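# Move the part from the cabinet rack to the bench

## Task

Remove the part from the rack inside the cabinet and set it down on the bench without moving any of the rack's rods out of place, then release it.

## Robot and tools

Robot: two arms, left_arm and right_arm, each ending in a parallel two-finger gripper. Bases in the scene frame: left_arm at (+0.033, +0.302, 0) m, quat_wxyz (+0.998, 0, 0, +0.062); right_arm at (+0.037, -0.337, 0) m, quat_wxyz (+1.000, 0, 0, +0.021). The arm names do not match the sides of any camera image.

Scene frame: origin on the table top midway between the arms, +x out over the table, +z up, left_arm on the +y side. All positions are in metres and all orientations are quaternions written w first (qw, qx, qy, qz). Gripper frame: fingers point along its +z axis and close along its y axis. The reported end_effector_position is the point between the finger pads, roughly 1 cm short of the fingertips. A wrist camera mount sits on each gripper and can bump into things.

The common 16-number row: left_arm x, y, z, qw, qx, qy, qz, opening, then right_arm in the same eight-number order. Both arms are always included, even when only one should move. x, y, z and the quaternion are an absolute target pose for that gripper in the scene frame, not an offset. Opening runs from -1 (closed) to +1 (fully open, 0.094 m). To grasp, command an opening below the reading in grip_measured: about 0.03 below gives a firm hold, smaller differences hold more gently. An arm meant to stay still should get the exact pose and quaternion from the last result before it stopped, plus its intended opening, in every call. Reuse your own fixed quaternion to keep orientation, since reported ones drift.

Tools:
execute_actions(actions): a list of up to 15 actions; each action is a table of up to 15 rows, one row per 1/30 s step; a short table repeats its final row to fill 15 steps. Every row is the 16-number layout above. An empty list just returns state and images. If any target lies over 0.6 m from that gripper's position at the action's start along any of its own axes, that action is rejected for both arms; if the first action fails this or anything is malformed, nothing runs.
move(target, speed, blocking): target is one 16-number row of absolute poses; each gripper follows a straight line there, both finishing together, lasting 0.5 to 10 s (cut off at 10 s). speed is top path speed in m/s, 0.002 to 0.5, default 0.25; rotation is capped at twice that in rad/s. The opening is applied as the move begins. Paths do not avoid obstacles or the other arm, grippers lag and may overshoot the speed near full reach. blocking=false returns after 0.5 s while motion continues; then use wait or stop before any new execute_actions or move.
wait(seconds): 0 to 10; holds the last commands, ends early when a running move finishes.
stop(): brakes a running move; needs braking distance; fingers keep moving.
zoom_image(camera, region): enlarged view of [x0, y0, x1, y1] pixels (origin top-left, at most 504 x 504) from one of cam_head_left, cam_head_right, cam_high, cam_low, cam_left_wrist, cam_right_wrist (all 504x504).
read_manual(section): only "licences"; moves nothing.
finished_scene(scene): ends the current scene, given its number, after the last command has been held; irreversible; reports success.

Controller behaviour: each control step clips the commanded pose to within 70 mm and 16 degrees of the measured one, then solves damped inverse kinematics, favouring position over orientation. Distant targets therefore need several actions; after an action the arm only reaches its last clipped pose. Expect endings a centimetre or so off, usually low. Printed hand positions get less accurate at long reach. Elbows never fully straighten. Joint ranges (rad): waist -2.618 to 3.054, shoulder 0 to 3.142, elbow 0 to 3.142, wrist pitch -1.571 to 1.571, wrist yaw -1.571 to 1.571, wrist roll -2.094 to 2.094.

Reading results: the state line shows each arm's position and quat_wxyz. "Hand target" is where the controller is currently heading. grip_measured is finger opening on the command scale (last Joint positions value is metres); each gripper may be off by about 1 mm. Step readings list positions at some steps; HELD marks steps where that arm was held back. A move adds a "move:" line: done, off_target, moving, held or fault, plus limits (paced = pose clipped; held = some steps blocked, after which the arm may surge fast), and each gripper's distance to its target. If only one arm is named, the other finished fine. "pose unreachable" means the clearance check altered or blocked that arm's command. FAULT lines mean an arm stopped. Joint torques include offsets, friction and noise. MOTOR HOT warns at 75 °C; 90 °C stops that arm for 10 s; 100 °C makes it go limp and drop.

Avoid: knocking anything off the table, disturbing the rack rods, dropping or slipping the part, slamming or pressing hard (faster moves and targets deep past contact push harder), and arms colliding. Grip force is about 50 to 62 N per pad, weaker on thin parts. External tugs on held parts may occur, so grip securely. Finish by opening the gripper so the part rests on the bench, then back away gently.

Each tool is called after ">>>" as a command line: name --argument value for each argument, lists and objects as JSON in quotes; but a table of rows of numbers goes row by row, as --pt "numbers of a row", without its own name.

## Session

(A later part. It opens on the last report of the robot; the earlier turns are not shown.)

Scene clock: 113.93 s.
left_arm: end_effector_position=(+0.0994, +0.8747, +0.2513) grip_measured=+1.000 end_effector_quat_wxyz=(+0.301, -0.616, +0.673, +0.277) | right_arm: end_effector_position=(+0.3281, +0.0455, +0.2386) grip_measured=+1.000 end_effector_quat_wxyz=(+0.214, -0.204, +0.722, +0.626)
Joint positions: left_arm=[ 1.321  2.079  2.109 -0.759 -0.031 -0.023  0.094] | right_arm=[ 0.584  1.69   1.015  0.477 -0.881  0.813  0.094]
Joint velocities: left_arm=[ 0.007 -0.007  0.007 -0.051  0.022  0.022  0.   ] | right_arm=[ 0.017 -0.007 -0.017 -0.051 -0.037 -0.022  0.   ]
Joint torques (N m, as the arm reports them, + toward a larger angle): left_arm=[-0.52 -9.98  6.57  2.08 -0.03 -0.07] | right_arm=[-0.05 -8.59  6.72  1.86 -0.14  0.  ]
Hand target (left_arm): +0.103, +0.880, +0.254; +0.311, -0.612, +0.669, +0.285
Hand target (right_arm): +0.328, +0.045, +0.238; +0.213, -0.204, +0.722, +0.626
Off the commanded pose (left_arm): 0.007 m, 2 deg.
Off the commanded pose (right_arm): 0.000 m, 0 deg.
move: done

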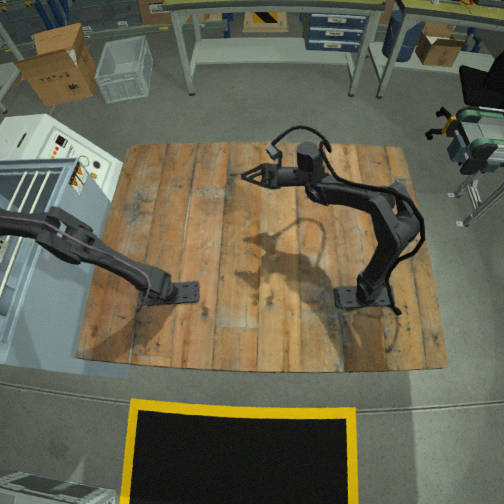

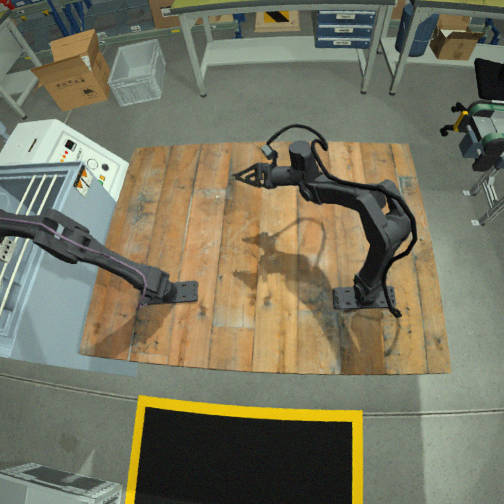

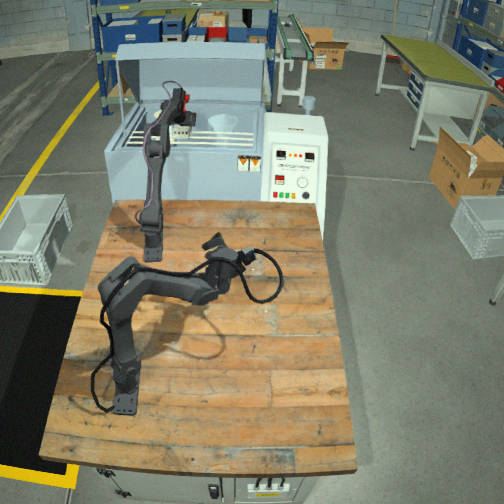

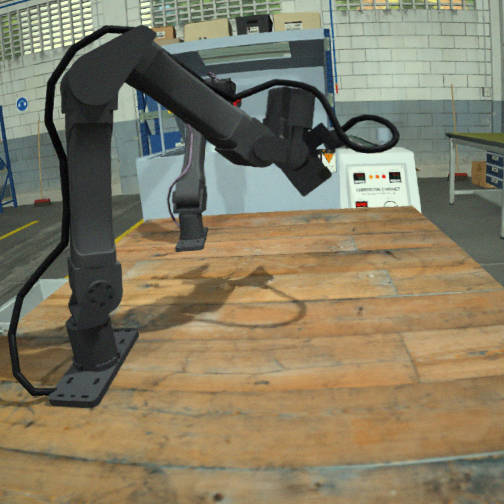

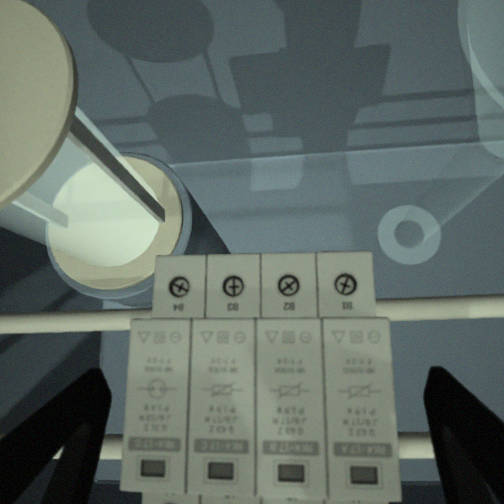

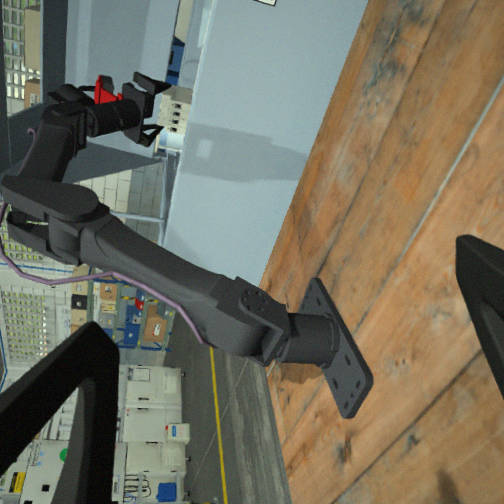

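>>> move --target '[0.10,0.876,0.229,0.3114,-0.6125,0.6683,0.2854,1, 0.3281,0.0454,0.2382,0.213,-0.204,0.722,0.626,1]' --speed 0.04

Scene clock: 117.43 s.
left_arm: end_effector_position=(+0.0993, +0.8740, +0.1977) grip_measured=+1.000 end_effector_quat_wxyz=(+0.283, -0.623, +0.681, +0.262) | right_arm: end_effector_position=(+0.3281, +0.0455, +0.2386) grip_measured=+1.000 end_effector_quat_wxyz=(+0.214, -0.204, +0.722, +0.626)
Joint positions: left_arm=[ 1.321  2.079  1.931 -0.632 -0.031 -0.023  0.094] | right_arm=[ 0.584  1.69   1.015  0.477 -0.881  0.813  0.094]
Joint velocities: left_arm=[-0.012 -0.002 -0.012  0.051  0.007 -0.007  0.   ] | right_arm=[-0.012  0.002 -0.012  0.022  0.051 -0.007  0.   ]
Joint torques (N m, as the arm reports them, + toward a larger angle): left_arm=[ -0.17 -13.38   7.11   1.99   0.    -0.03] | right_arm=[-0.05 -8.58  6.72  1.86 -0.14 -0.01]
Hand target (left_arm): +0.100, +0.875, +0.229; +0.311, -0.613, +0.669, +0.285
Hand target (right_arm): +0.328, +0.045, +0.238; +0.213, -0.204, +0.722, +0.626
Off the commanded pose (left_arm): 0.031 m, 5 deg.
Off the commanded pose (right_arm): 0.000 m, 0 deg.
move: off_target (left_arm)

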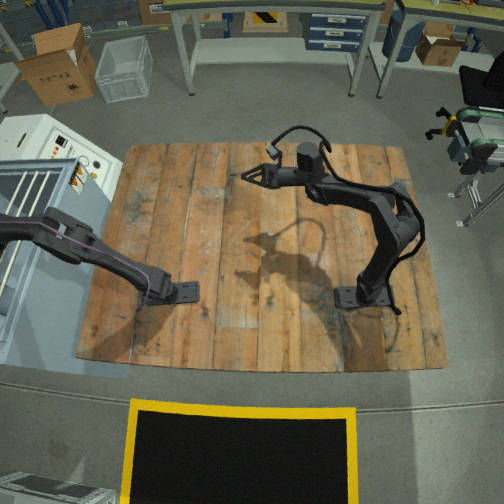

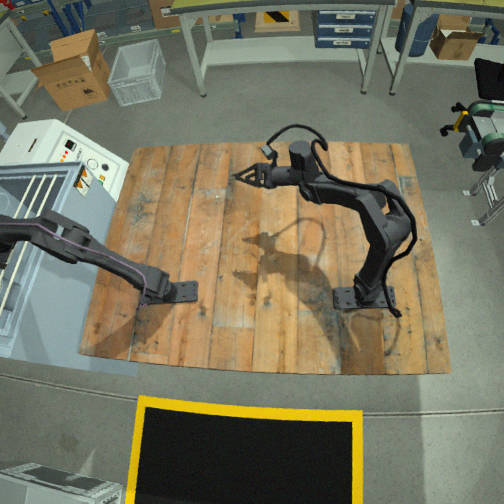

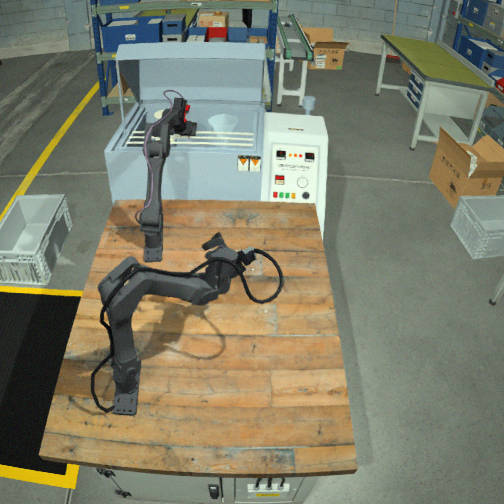

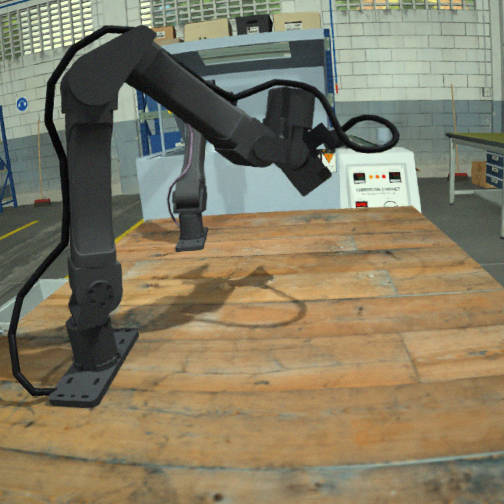

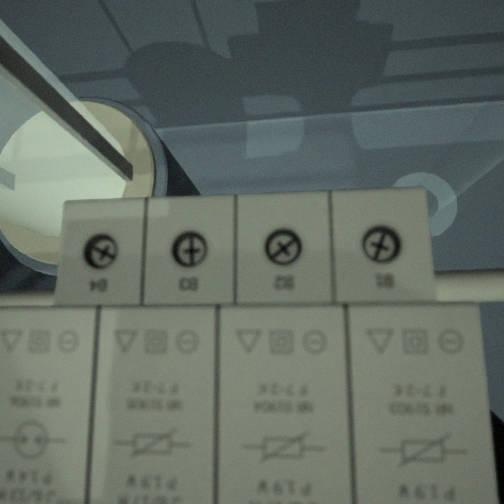

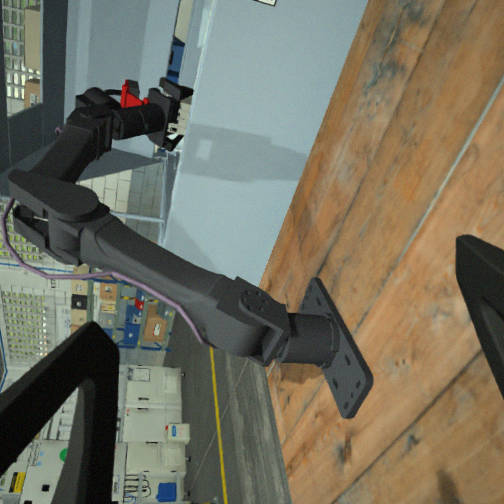

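>>> move --target '[0.10,0.872,0.25,0.3114,-0.6125,0.6683,0.2854,1, 0.3281,0.0454,0.2382,0.213,-0.204,0.722,0.626,1]' --speed 0.04

Scene clock: 122.53 s.
left_arm: end_effector_position=(+0.0987, +0.8692, +0.2095) grip_measured=+1.000 end_effector_quat_wxyz=(+0.282, -0.623, +0.681, +0.261) | right_arm: end_effector_position=(+0.3281, +0.0455, +0.2386) grip_measured=+1.000 end_effector_quat_wxyz=(+0.214, -0.204, +0.721, +0.626)
Joint positions: left_arm=[ 1.321  2.065  1.958 -0.676 -0.031 -0.023  0.094] | right_arm=[ 0.584  1.69   1.015  0.478 -0.881  0.813  0.094]
Joint velocities: left_arm=[ 0.017  0.012 -0.007 -0.037 -0.022 -0.022  0.   ] | right_arm=[ 0.012  0.022 -0.022  0.037 -0.037  0.081  0.   ]
Joint torques (N m, as the arm reports them, + toward a larger angle): left_arm=[ -0.14 -12.51  11.51   1.71  -0.03  -0.06] | right_arm=[-0.06 -8.59  6.73  1.86 -0.13  0.  ]
Hand target (left_arm): +0.100, +0.871, +0.250; +0.311, -0.612, +0.668, +0.286
Hand target (right_arm): +0.328, +0.045, +0.238; +0.213, -0.204, +0.722, +0.626
Off the commanded pose (left_arm): 0.041 m, 5 deg.
Off the commanded pose (right_arm): 0.000 m, 0 deg.
move: off_target (left_arm)

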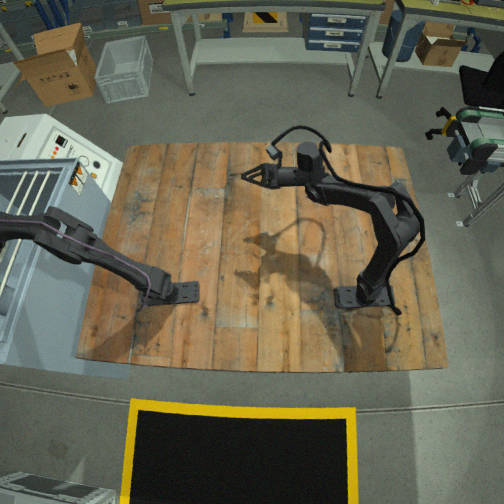

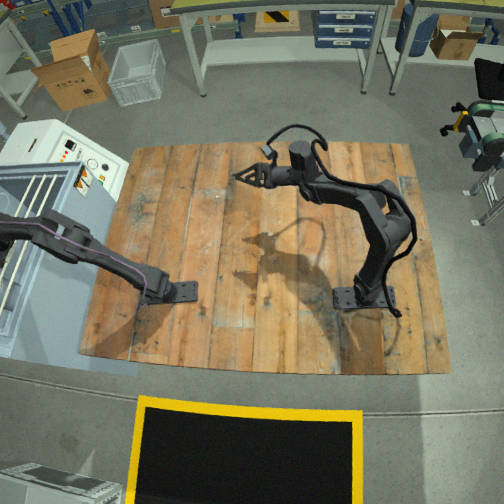

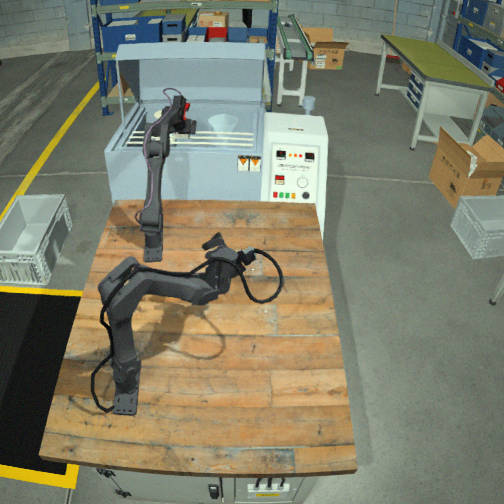

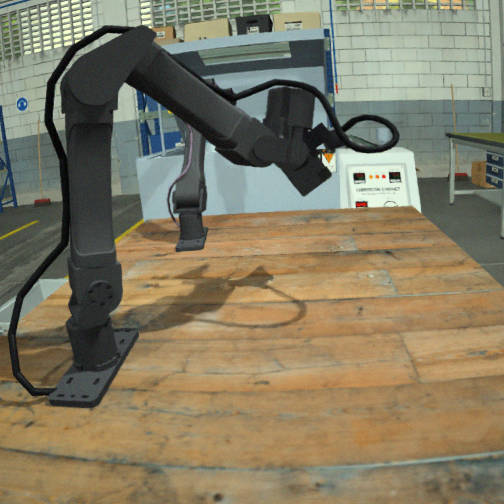

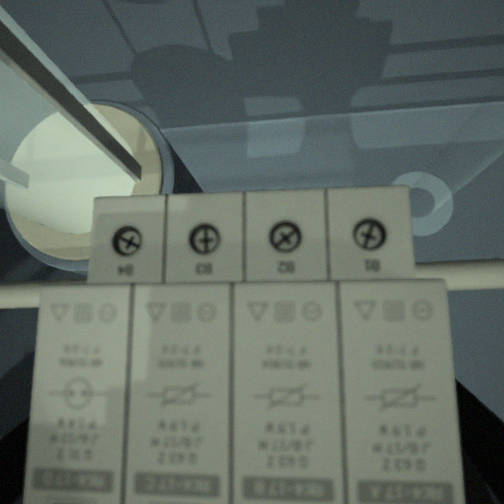

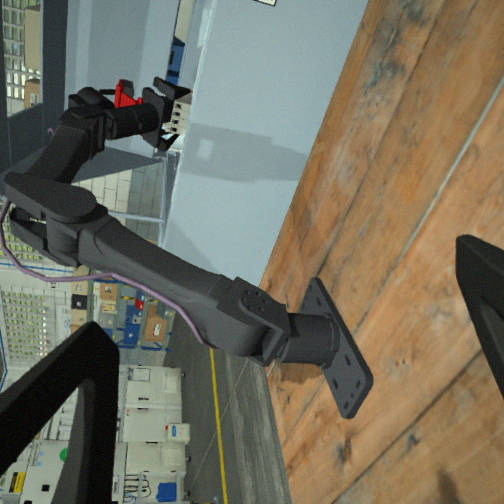

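>>> execute_actions --actions '[[[0.10,0.872,0.254,0.3114,-0.6125,0.6683,0.2854,1, 0.3281,0.0454,0.2382,0.213,-0.204,0.722,0.626,1],[0.10,0.872,0.256,0.3114,-0.6125,0.6683,0.2854,1, 0.3281,0.0454,0.2382,0.213,-0.204,0.722,0.626,1],[0.10,0.872,0.258,0.3114,-0.6125,0.6683,0.2854,1, 0.3281,0.0454,0.2382,0.213,-0.204,0.722,0.626,1],[0.10,0.872,0.26,0.3114,-0.6125,0.6683,0.2854,1, 0.3281,0.0454,0.2382,0.213,-0.204,0.722,0.626,1]], [[0.10,0.872,0.26,0.3114,-0.6125,0.6683,0.2854,0.9, 0.3281,0.0454,0.2382,0.213,-0.204,0.722,0.626,1],[0.10,0.872,0.26,0.3114,-0.6125,0.6683,0.2854,0.85, 0.3281,0.0454,0.2382,0.213,-0.204,0.722,0.626,1],[0.10,0.872,0.26,0.3114,-0.6125,0.6683,0.2854,0.8, 0.3281,0.0454,0.2382,0.213,-0.204,0.722,0.626,1],[0.10,0.872,0.26,0.3114,-0.6125,0.6683,0.2854,0.76, 0.3281,0.0454,0.2382,0.213,-0.204,0.722,0.626,1],[0.10,0.872,0.26,0.3114,-0.6125,0.6683,0.2854,0.72, 0.3281,0.0454,0.2382,0.213,-0.204,0.722,0.626,1],[0.10,0.872,0.26,0.3114,-0.6125,0.6683,0.2854,0.69, 0.3281,0.0454,0.2382,0.213,-0.204,0.722,0.626,1],[0.10,0.872,0.26,0.3114,-0.6125,0.6683,0.2854,0.66, 0.3281,0.0454,0.2382,0.213,-0.204,0.722,0.626,1],[0.10,0.872,0.26,0.3114,-0.6125,0.6683,0.2854,0.64, 0.3281,0.0454,0.2382,0.213,-0.204,0.722,0.626,1],[0.10,0.872,0.26,0.3114,-0.6125,0.6683,0.2854,0.62, 0.3281,0.0454,0.2382,0.213,-0.204,0.722,0.626,1],[0.10,0.872,0.26,0.3114,-0.6125,0.6683,0.2854,0.60, 0.3281,0.0454,0.2382,0.213,-0.204,0.722,0.626,1],[0.10,0.872,0.26,0.3114,-0.6125,0.6683,0.2854,0.58, 0.3281,0.0454,0.2382,0.213,-0.204,0.722,0.626,1],[0.10,0.872,0.26,0.3114,-0.6125,0.6683,0.2854,0.56, 0.3281,0.0454,0.2382,0.213,-0.204,0.722,0.626,1],[0.10,0.872,0.26,0.3114,-0.6125,0.6683,0.2854,0.54, 0.3281,0.0454,0.2382,0.213,-0.204,0.722,0.626,1],[0.10,0.872,0.26,0.3114,-0.6125,0.6683,0.2854,0.52, 0.3281,0.0454,0.2382,0.213,-0.204,0.722,0.626,1],[0.10,0.872,0.26,0.3114,-0.6125,0.6683,0.2854,0.50, 0.3281,0.0454,0.2382,0.213,-0.204,0.722,0.626,1]], [[0.10,0.872,0.26,0.3114,-0.6125,0.6683,0.2854,0.48, 0.3281,0.0454,0.2382,0.213,-0.204,0.722,0.626,1]]]'

Scene clock: 137.90 s.
left_arm: end_effector_position=(+0.0986, +0.8690, +0.2279) grip_measured=+0.523 end_effector_quat_wxyz=(+0.287, -0.621, +0.679, +0.266) | right_arm: end_effector_position=(+0.3281, +0.0455, +0.2386) grip_measured=+1.000 end_effector_quat_wxyz=(+0.214, -0.204, +0.721, +0.626)
Joint positions: left_arm=[ 1.321  2.065  2.022 -0.725 -0.031 -0.024  0.072] | right_arm=[ 0.584  1.69   1.015  0.478 -0.881  0.813  0.094]
Joint velocities: left_arm=[ 0.002 -0.012  0.002  0.037  0.037  0.037 -0.   ] | right_arm=[0.012 0.022 0.007 0.007 0.037 0.007 0.   ]
Joint torques (N m, as the arm reports them, + toward a larger angle): left_arm=[ -0.14 -11.54  11.09   1.72   0.01  -0.03] | right_arm=[-0.04 -8.6   6.71  1.85 -0.14  0.  ]
Hand target (left_arm): +0.100, +0.871, +0.260; +0.311, -0.612, +0.668, +0.286
Hand target (right_arm): +0.328, +0.045, +0.238; +0.213, -0.204, +0.722, +0.626
Off the commanded pose (left_arm): 0.032 m, 4 deg.
Off the commanded pose (right_arm): 0.000 m, 0 deg.
Step readings (end_effector_position; steps 1 to 15: 1st action; 16 to 30: 2nd action; 31 to 45: 3rd action):
0: left_arm (+0.0987, +0.8688, +0.2091) | right_arm (+0.3281, +0.0455, +0.2386)
1: left_arm (+0.0987, +0.8687, +0.2097) | right_arm (+0.3281, +0.0455, +0.2386)
2: left_arm (+0.0986, +0.8683, +0.2106) | right_arm (+0.3281, +0.0455, +0.2386)
4: left_arm (+0.0986, +0.8679, +0.2147) | right_arm (+0.3281, +0.0455, +0.2386)
8: left_arm (+0.0989, +0.8706, +0.2268) | right_arm (+0.3281, +0.0455, +0.2386)
15: left_arm (+0.0988, +0.8700, +0.2289) | right_arm (+0.3281, +0.0455, +0.2386)
16: left_arm (+0.0988, +0.8697, +0.2287) | right_arm (+0.3281, +0.0455, +0.2386)
17: left_arm (+0.0988, +0.8695, +0.2285) | right_arm (+0.3281, +0.0455, +0.2386)
19: left_arm (+0.0988, +0.8693, +0.2283) | right_arm (+0.3281, +0.0455, +0.2386)
23: left_arm (+0.0987, +0.8691, +0.2280) | right_arm (+0.3281, +0.0455, +0.2386)
30: left_arm (+0.0986, +0.8690, +0.2279) | right_arm (+0.3281, +0.0455, +0.2386)
31: left_arm (+0.0986, +0.8690, +0.2279) | right_arm (+0.3281, +0.0455, +0.2386)
32: left_arm (+0.0986, +0.8690, +0.2279) | right_arm (+0.3281, +0.0455, +0.2386)
34: left_arm (+0.0986, +0.8690, +0.2279) | right_arm (+0.3281, +0.0455, +0.2386)
38: left_arm (+0.0986, +0.8690, +0.2279) | right_arm (+0.3281, +0.0455, +0.2386)
45: end_effector_position above

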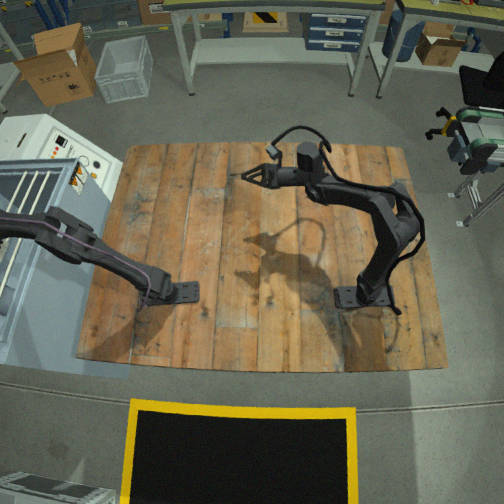

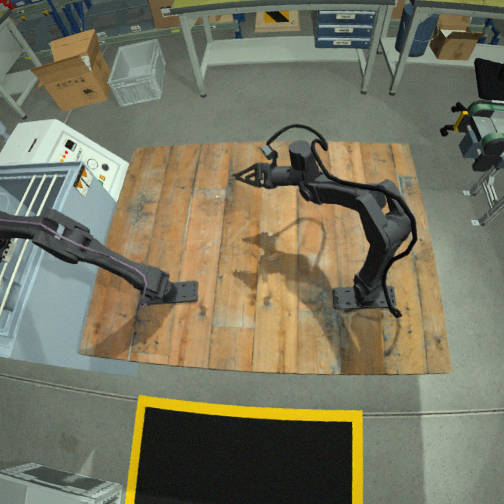

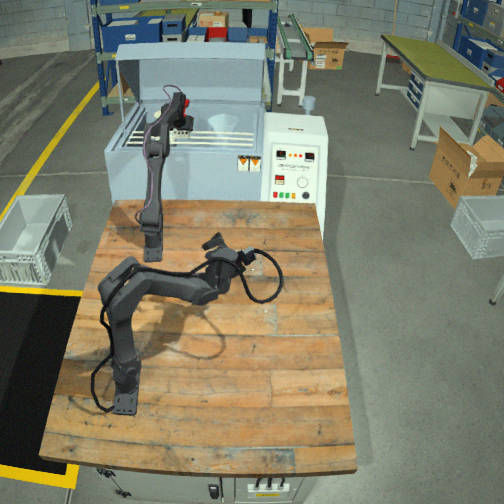

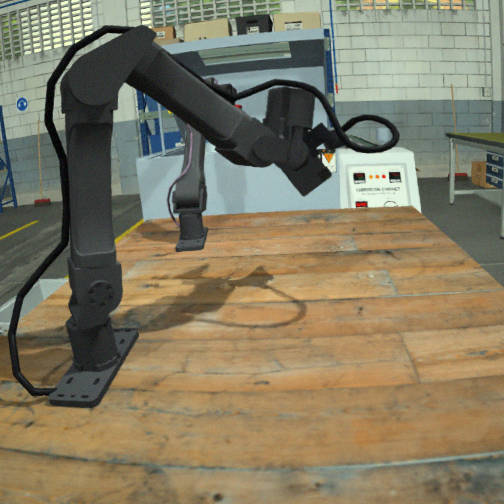

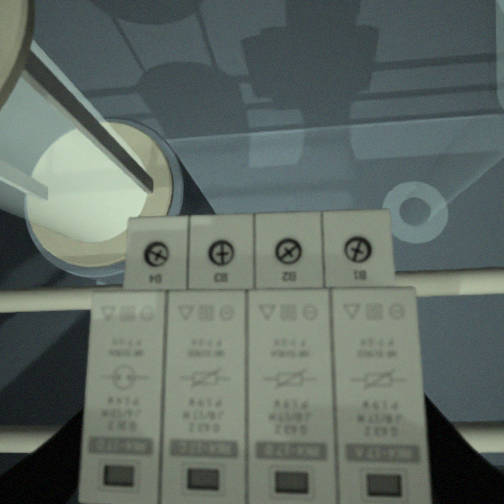

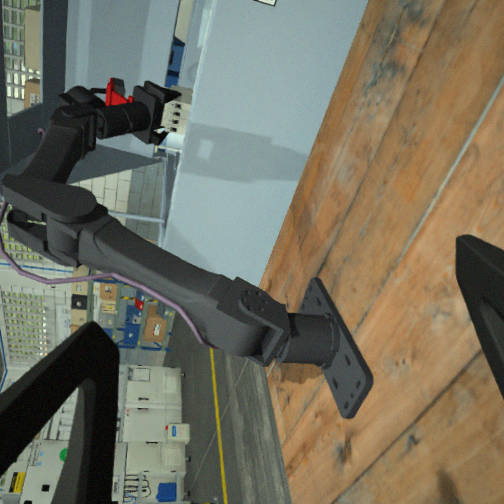

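>>> execute_actions --actions '[[[0.10,0.872,0.263,0.3114,-0.6125,0.6683,0.2854,0.485, 0.3281,0.0454,0.2382,0.213,-0.204,0.722,0.626,1],[0.10,0.872,0.266,0.3114,-0.6125,0.6683,0.2854,0.485, 0.3281,0.0454,0.2382,0.213,-0.204,0.722,0.626,1],[0.10,0.872,0.269,0.3114,-0.6125,0.6683,0.2854,0.485, 0.3281,0.0454,0.2382,0.213,-0.204,0.722,0.626,1],[0.10,0.872,0.272,0.3114,-0.6125,0.6683,0.2854,0.485, 0.3281,0.0454,0.2382,0.213,-0.204,0.722,0.626,1],[0.10,0.872,0.275,0.3114,-0.6125,0.6683,0.2854,0.485, 0.3281,0.0454,0.2382,0.213,-0.204,0.722,0.626,1],[0.10,0.872,0.278,0.3114,-0.6125,0.6683,0.2854,0.485, 0.3281,0.0454,0.2382,0.213,-0.204,0.722,0.626,1],[0.10,0.872,0.281,0.3114,-0.6125,0.6683,0.2854,0.485, 0.3281,0.0454,0.2382,0.213,-0.204,0.722,0.626,1],[0.10,0.872,0.284,0.3114,-0.6125,0.6683,0.2854,0.485, 0.3281,0.0454,0.2382,0.213,-0.204,0.722,0.626,1],[0.10,0.872,0.287,0.3114,-0.6125,0.6683,0.2854,0.485, 0.3281,0.0454,0.2382,0.213,-0.204,0.722,0.626,1],[0.10,0.872,0.29,0.3114,-0.6125,0.6683,0.2854,0.485, 0.3281,0.0454,0.2382,0.213,-0.204,0.722,0.626,1]], [[0.10,0.872,0.29,0.3114,-0.6125,0.6683,0.2854,0.485, 0.3281,0.0454,0.2382,0.213,-0.204,0.722,0.626,1]]]'

Scene clock: 147.17 s.
left_arm: end_effector_position=(+0.0969, +0.8556, +0.2334) grip_measured=+0.523 end_effector_quat_wxyz=(+0.254, -0.632, +0.692, +0.238) | right_arm: end_effector_position=(+0.3281, +0.0455, +0.2386) grip_measured=+1.000 end_effector_quat_wxyz=(+0.214, -0.204, +0.721, +0.626)
Joint positions: left_arm=[ 1.321  2.109  2.176 -0.928 -0.031 -0.024  0.072] | right_arm=[ 0.584  1.69   1.015  0.478 -0.881  0.813  0.094]
Joint velocities: left_arm=[-0.007  0.007  0.002 -0.081 -0.037 -0.037  0.001] | right_arm=[ 0.002 -0.012  0.012 -0.007 -0.037 -0.051  0.   ]
Joint torques (N m, as the arm reports them, + toward a larger angle): left_arm=[ -0.16 -12.46  12.76   2.16   0.01   0.  ] | right_arm=[-0.06 -8.58  6.72  1.85 -0.14  0.  ]
Hand target (left_arm): +0.099, +0.866, +0.290; +0.311, -0.612, +0.669, +0.286
Hand target (right_arm): +0.328, +0.045, +0.238; +0.213, -0.204, +0.722, +0.626
Off the commanded pose (left_arm): 0.059 m, 9 deg.
Off the commanded pose (right_arm): 0.000 m, 0 deg.
Step readings (end_effector_position; steps 1 to 15: 1st action; 16 to 30: 2nd action):
0: left_arm (+0.0986, +0.8690, +0.2279) | right_arm (+0.3281, +0.0455, +0.2386)
1: left_arm (+0.0986, +0.8690, +0.2279) | right_arm (+0.3281, +0.0455, +0.2386)
2: left_arm (+0.0986, +0.8688, +0.2289) | right_arm (+0.3281, +0.0455, +0.2386)
4: left_arm (+0.0984, +0.8673, +0.2294) | right_arm (+0.3281, +0.0455, +0.2386)
8: left_arm (+0.0979, +0.8635, +0.2314) | right_arm (+0.3281, +0.0455, +0.2386)
15: left_arm (+0.0971, +0.8572, +0.2337) | right_arm (+0.3281, +0.0455, +0.2386)
16: left_arm (+0.0970, +0.8565, +0.2335) | right_arm (+0.3281, +0.0455, +0.2386)
17: left_arm (+0.0969, +0.8559, +0.2334) | right_arm (+0.3281, +0.0455, +0.2386)
19: left_arm (+0.0969, +0.8557, +0.2334) | right_arm (+0.3281, +0.0455, +0.2386)
23: left_arm (+0.0969, +0.8556, +0.2335) | right_arm (+0.3281, +0.0455, +0.2386)
30: end_effector_position above

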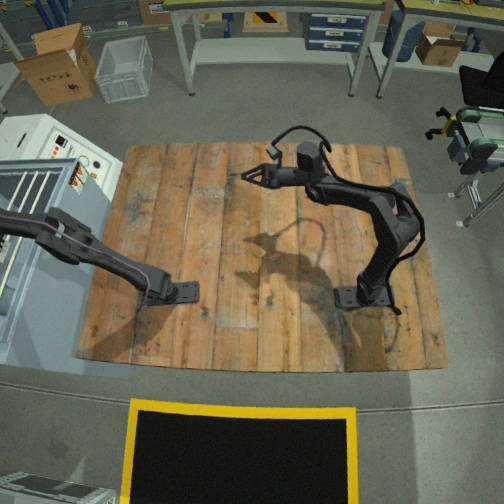

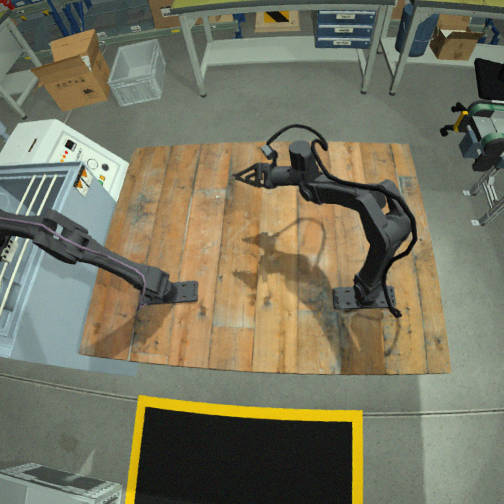

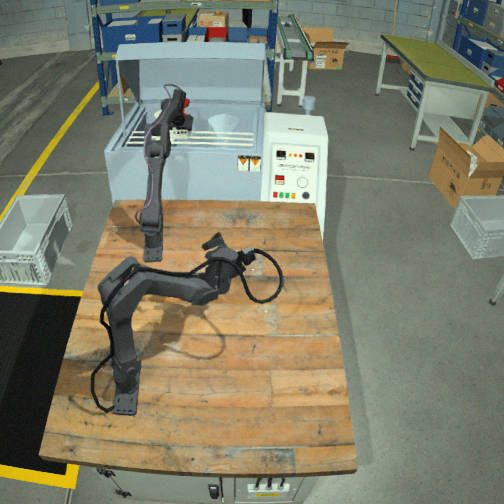

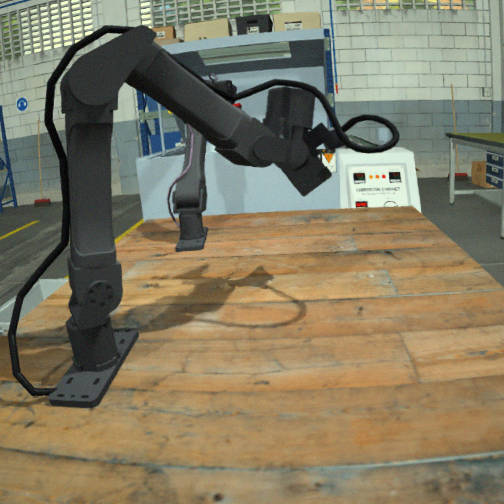

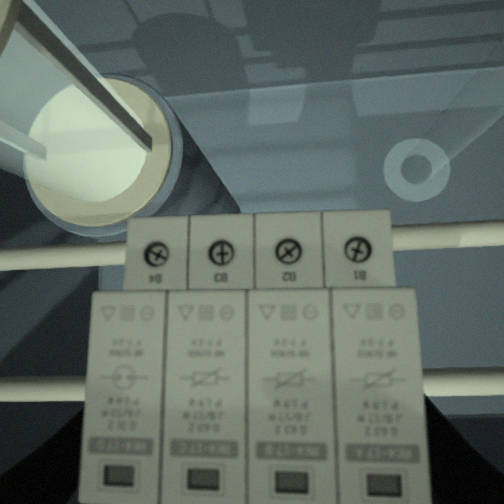

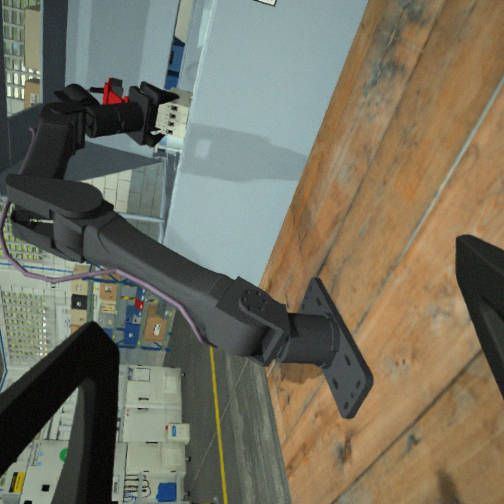

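>>> execute_actions --actions '[[[0.099,0.866,0.292,0.318,-0.609,0.665,0.292,0.485, 0.3281,0.0454,0.2382,0.213,-0.204,0.722,0.626,1],[0.099,0.866,0.293,0.318,-0.609,0.665,0.292,0.485, 0.3281,0.0454,0.2382,0.213,-0.204,0.722,0.626,1],[0.099,0.866,0.295,0.325,-0.606,0.661,0.298,0.485, 0.3281,0.0454,0.2382,0.213,-0.204,0.722,0.626,1],[0.099,0.866,0.297,0.325,-0.606,0.661,0.298,0.485, 0.3281,0.0454,0.2382,0.213,-0.204,0.722,0.626,1],[0.099,0.866,0.299,0.332,-0.603,0.658,0.304,0.485, 0.3281,0.0454,0.2382,0.213,-0.204,0.722,0.626,1],[0.099,0.866,0.301,0.332,-0.603,0.658,0.304,0.485, 0.3281,0.0454,0.2382,0.213,-0.204,0.722,0.626,1],[0.099,0.866,0.303,0.339,-0.60,0.654,0.311,0.485, 0.3281,0.0454,0.2382,0.213,-0.204,0.722,0.626,1],[0.099,0.866,0.305,0.339,-0.60,0.654,0.311,0.485, 0.3281,0.0454,0.2382,0.213,-0.204,0.722,0.626,1],[0.099,0.866,0.307,0.3462,-0.5965,0.6509,0.3172,0.485, 0.3281,0.0454,0.2382,0.213,-0.204,0.722,0.626,1],[0.099,0.866,0.31,0.3462,-0.5965,0.6509,0.3172,0.485, 0.3281,0.0454,0.2382,0.213,-0.204,0.722,0.626,1]], [[0.099,0.866,0.31,0.3462,-0.5965,0.6509,0.3172,0.485, 0.3281,0.0454,0.2382,0.213,-0.204,0.722,0.626,1]]]'

Scene clock: 159.50 s.
left_arm: end_effector_position=(+0.0958, +0.8467, +0.2464) grip_measured=+0.523 end_effector_quat_wxyz=(+0.275, -0.626, +0.684, +0.255) | right_arm: end_effector_position=(+0.3281, +0.0455, +0.2386) grip_measured=+1.000 end_effector_quat_wxyz=(+0.214, -0.204, +0.721, +0.626)
Joint positions: left_arm=[ 1.321  2.014  2.046 -0.835 -0.031 -0.024  0.072] | right_arm=[ 0.584  1.69   1.015  0.478 -0.881  0.813  0.094]
Joint velocities: left_arm=[ 0.007 -0.002  0.022 -0.051  0.022 -0.007 -0.   ] | right_arm=[-0.017  0.002 -0.002 -0.066  0.066 -0.007  0.   ]
Joint torques (N m, as the arm reports them, + toward a larger angle): left_arm=[ -0.31 -13.67   9.19   2.86  -0.04   0.  ] | right_arm=[-0.05 -8.58  6.72  1.85 -0.13 -0.01]
Hand target (left_arm): +0.098, +0.858, +0.311; +0.344, -0.597, +0.652, +0.316
Hand target (right_arm): +0.328, +0.045, +0.238; +0.213, -0.204, +0.722, +0.626
Off the commanded pose (left_arm): 0.067 m, 12 deg.
Off the commanded pose (right_arm): 0.000 m, 0 deg.
Step readings (end_effector_position; steps 1 to 15: 1st action; 16 to 30: 2nd action):
0: left_arm (+0.0969, +0.8556, +0.2334) | right_arm (+0.3281, +0.0455, +0.2386)
1: left_arm (+0.0969, +0.8555, +0.2334) | right_arm (+0.3281, +0.0455, +0.2386)
2: left_arm (+0.0968, +0.8550, +0.2333) | right_arm (+0.3281, +0.0455, +0.2386)
4: left_arm (+0.0965, +0.8529, +0.2327) | right_arm (+0.3281, +0.0455, +0.2386)
8: left_arm (+0.0957, +0.8463, +0.2303) | right_arm (+0.3281, +0.0455, +0.2386)
15: left_arm (+0.0952, +0.8423, +0.2401) | right_arm (+0.3281, +0.0455, +0.2386)
16: left_arm (+0.0953, +0.8431, +0.2420) | right_arm (+0.3281, +0.0455, +0.2386)
17: left_arm (+0.0954, +0.8440, +0.2436) | right_arm (+0.3281, +0.0455, +0.2386)
19: left_arm (+0.0956, +0.8457, +0.2454) | right_arm (+0.3281, +0.0455, +0.2386)
23: left_arm (+0.0957, +0.8464, +0.2461) | right_arm (+0.3281, +0.0455, +0.2386)
30: end_effector_position above

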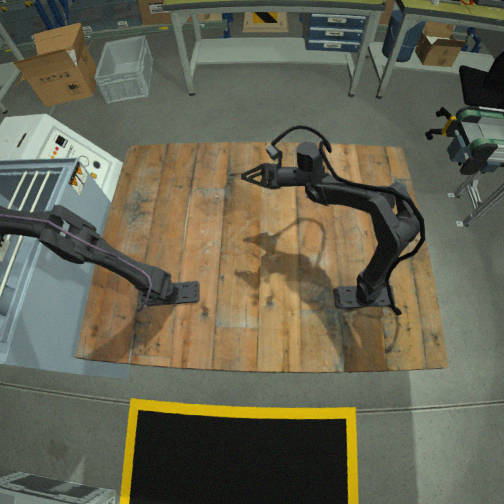

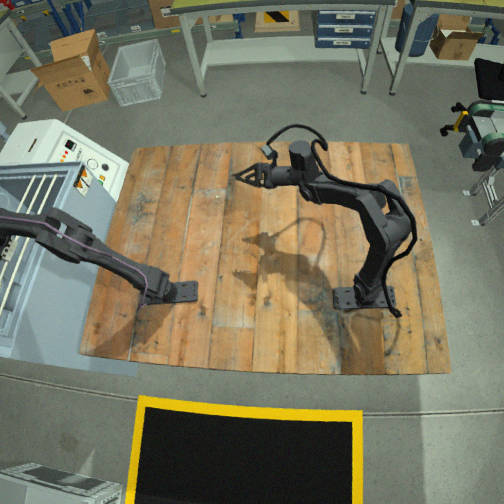

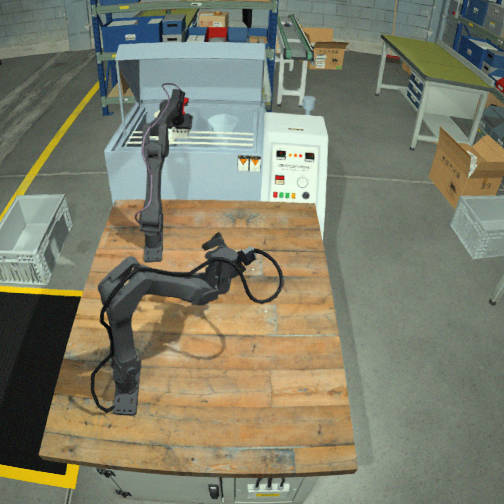

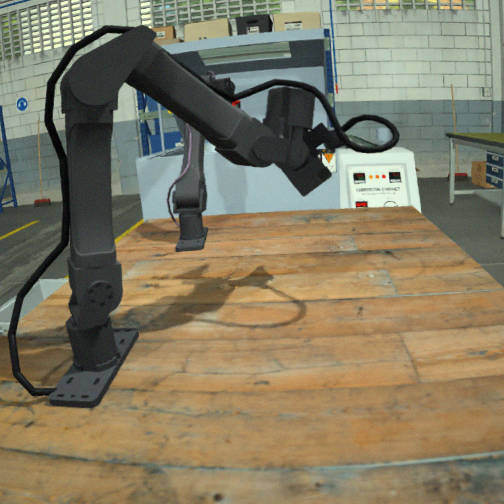

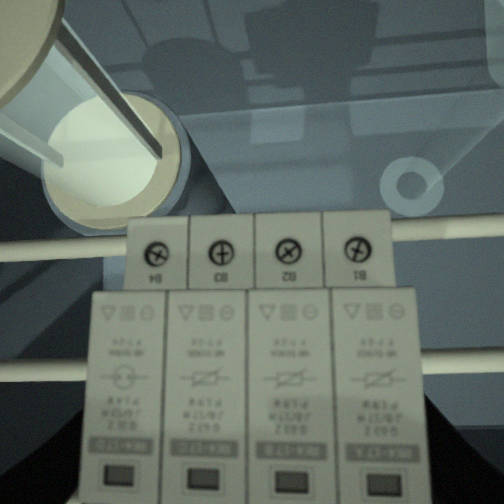

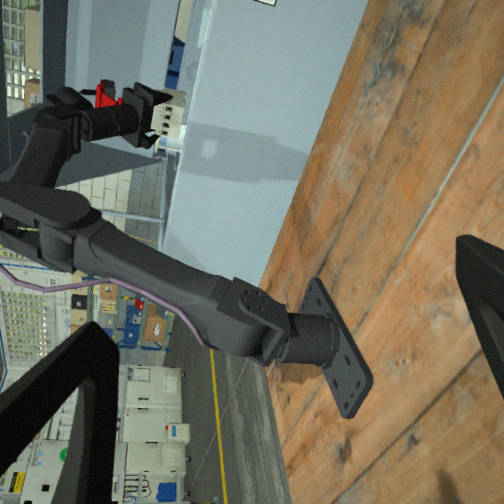

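>>> execute_actions --actions '[[[0.093,0.82,0.40,0.3462,-0.5965,0.6509,0.3172,0.485, 0.3281,0.0454,0.2382,0.213,-0.204,0.722,0.626,1]], [[0.093,0.82,0.40,0.3462,-0.5965,0.6509,0.3172,0.485, 0.3281,0.0454,0.2382,0.213,-0.204,0.722,0.626,1]]]'

Scene clock: 166.23 s.
left_arm: end_effector_position=(+0.0922, +0.8185, +0.3612) grip_measured=+0.523 end_effector_quat_wxyz=(+0.309, -0.613, +0.669, +0.285) | right_arm: end_effector_position=(+0.3281, +0.0455, +0.2386) grip_measured=+1.000 end_effector_quat_wxyz=(+0.214, -0.204, +0.721, +0.626)
Joint positions: left_arm=[ 1.321  2.066  2.571 -1.209 -0.031 -0.024  0.072] | right_arm=[ 0.584  1.69   1.015  0.478 -0.881  0.813  0.094]
Joint velocities: left_arm=[-0.017  0.281  0.232 -0.403 -0.081  0.051 -0.   ] | right_arm=[ 0.017 -0.007 -0.007 -0.007  0.051  0.066  0.   ]
Joint torques (N m, as the arm reports them, + toward a larger angle): left_arm=[ -0.26 -10.57  11.12   2.58  -0.03   0.02] | right_arm=[-0.04 -8.59  6.72  1.85 -0.14 -0.01]
Hand target (left_arm): +0.093, +0.818, +0.400; +0.347, -0.595, +0.651, +0.319
Hand target (right_arm): +0.328, +0.045, +0.238; +0.213, -0.204, +0.722, +0.626
Off the commanded pose (left_arm): 0.039 m, 6 deg.
Off the commanded pose (right_arm): 0.000 m, 0 deg.
Step readings (end_effector_position; steps 1 to 15: 1st action; 16 to 30: 2nd action):
0: left_arm (+0.0958, +0.8467, +0.2464) | right_arm (+0.3281, +0.0455, +0.2386)
1: left_arm (+0.0956, +0.8456, +0.2470) | right_arm (+0.3281, +0.0455, +0.2386)
2: left_arm (+0.0952, +0.8424, +0.2468) | right_arm (+0.3281, +0.0455, +0.2386)
4: left_arm (+0.0940, +0.8331, +0.2489) | right_arm (+0.3281, +0.0455, +0.2386)
8: left_arm (+0.0923, +0.8196, +0.2651) | right_arm (+0.3281, +0.0455, +0.2386)
15: left_arm (+0.0909, +0.8086, +0.2982) | right_arm (+0.3281, +0.0455, +0.2386)
16: left_arm (+0.0908, +0.8076, +0.3051) | right_arm (+0.3281, +0.0455, +0.2386)
17: left_arm (+0.0907, +0.8071, +0.3128) | right_arm (+0.3281, +0.0455, +0.2386)
19: left_arm (+0.0908, +0.8078, +0.3301) | right_arm (+0.3281, +0.0455, +0.2386)
23: left_arm (+0.0915, +0.8135, +0.3621) | right_arm (+0.3281, +0.0455, +0.2386)
30: end_effector_position above

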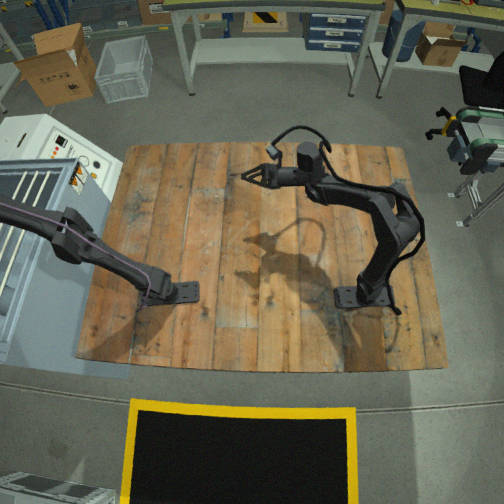

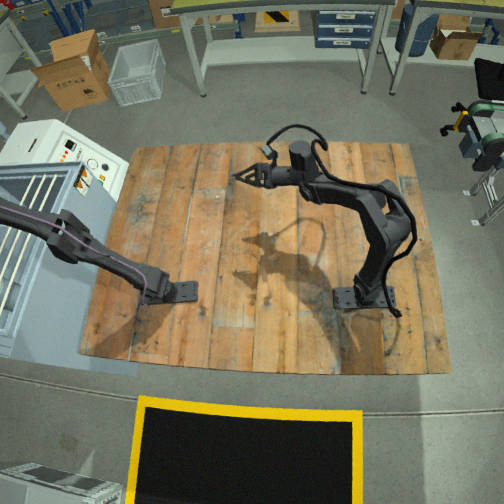

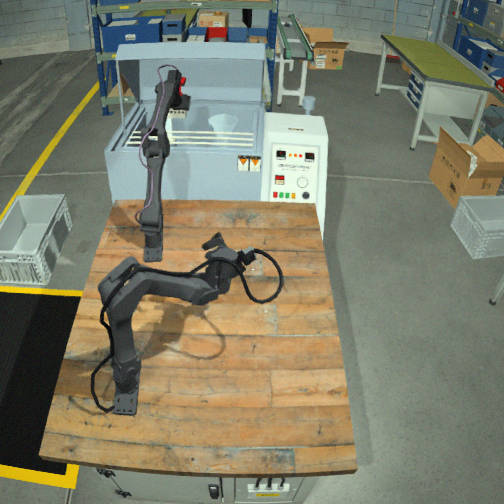

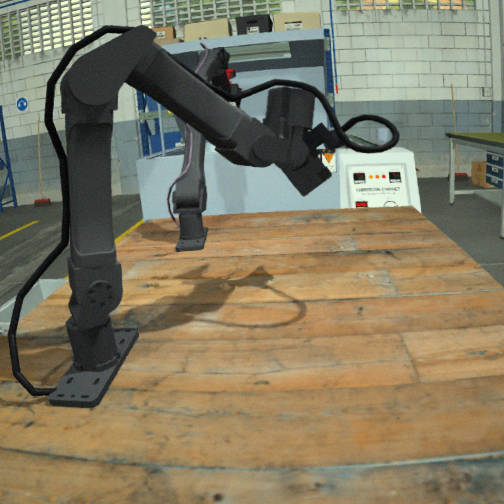

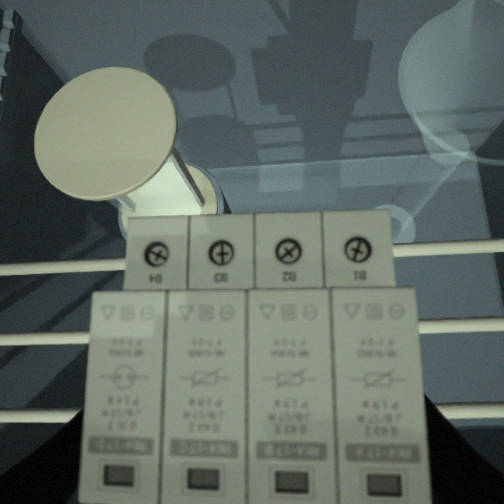

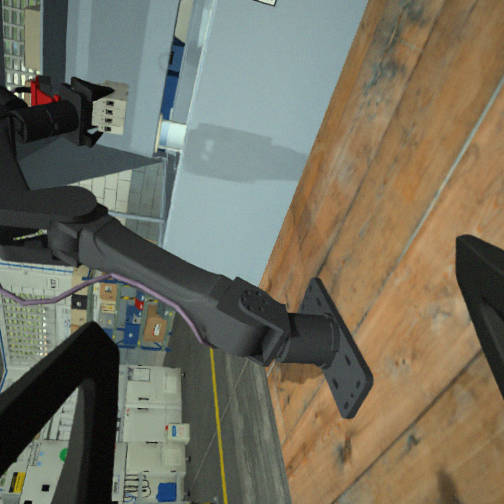

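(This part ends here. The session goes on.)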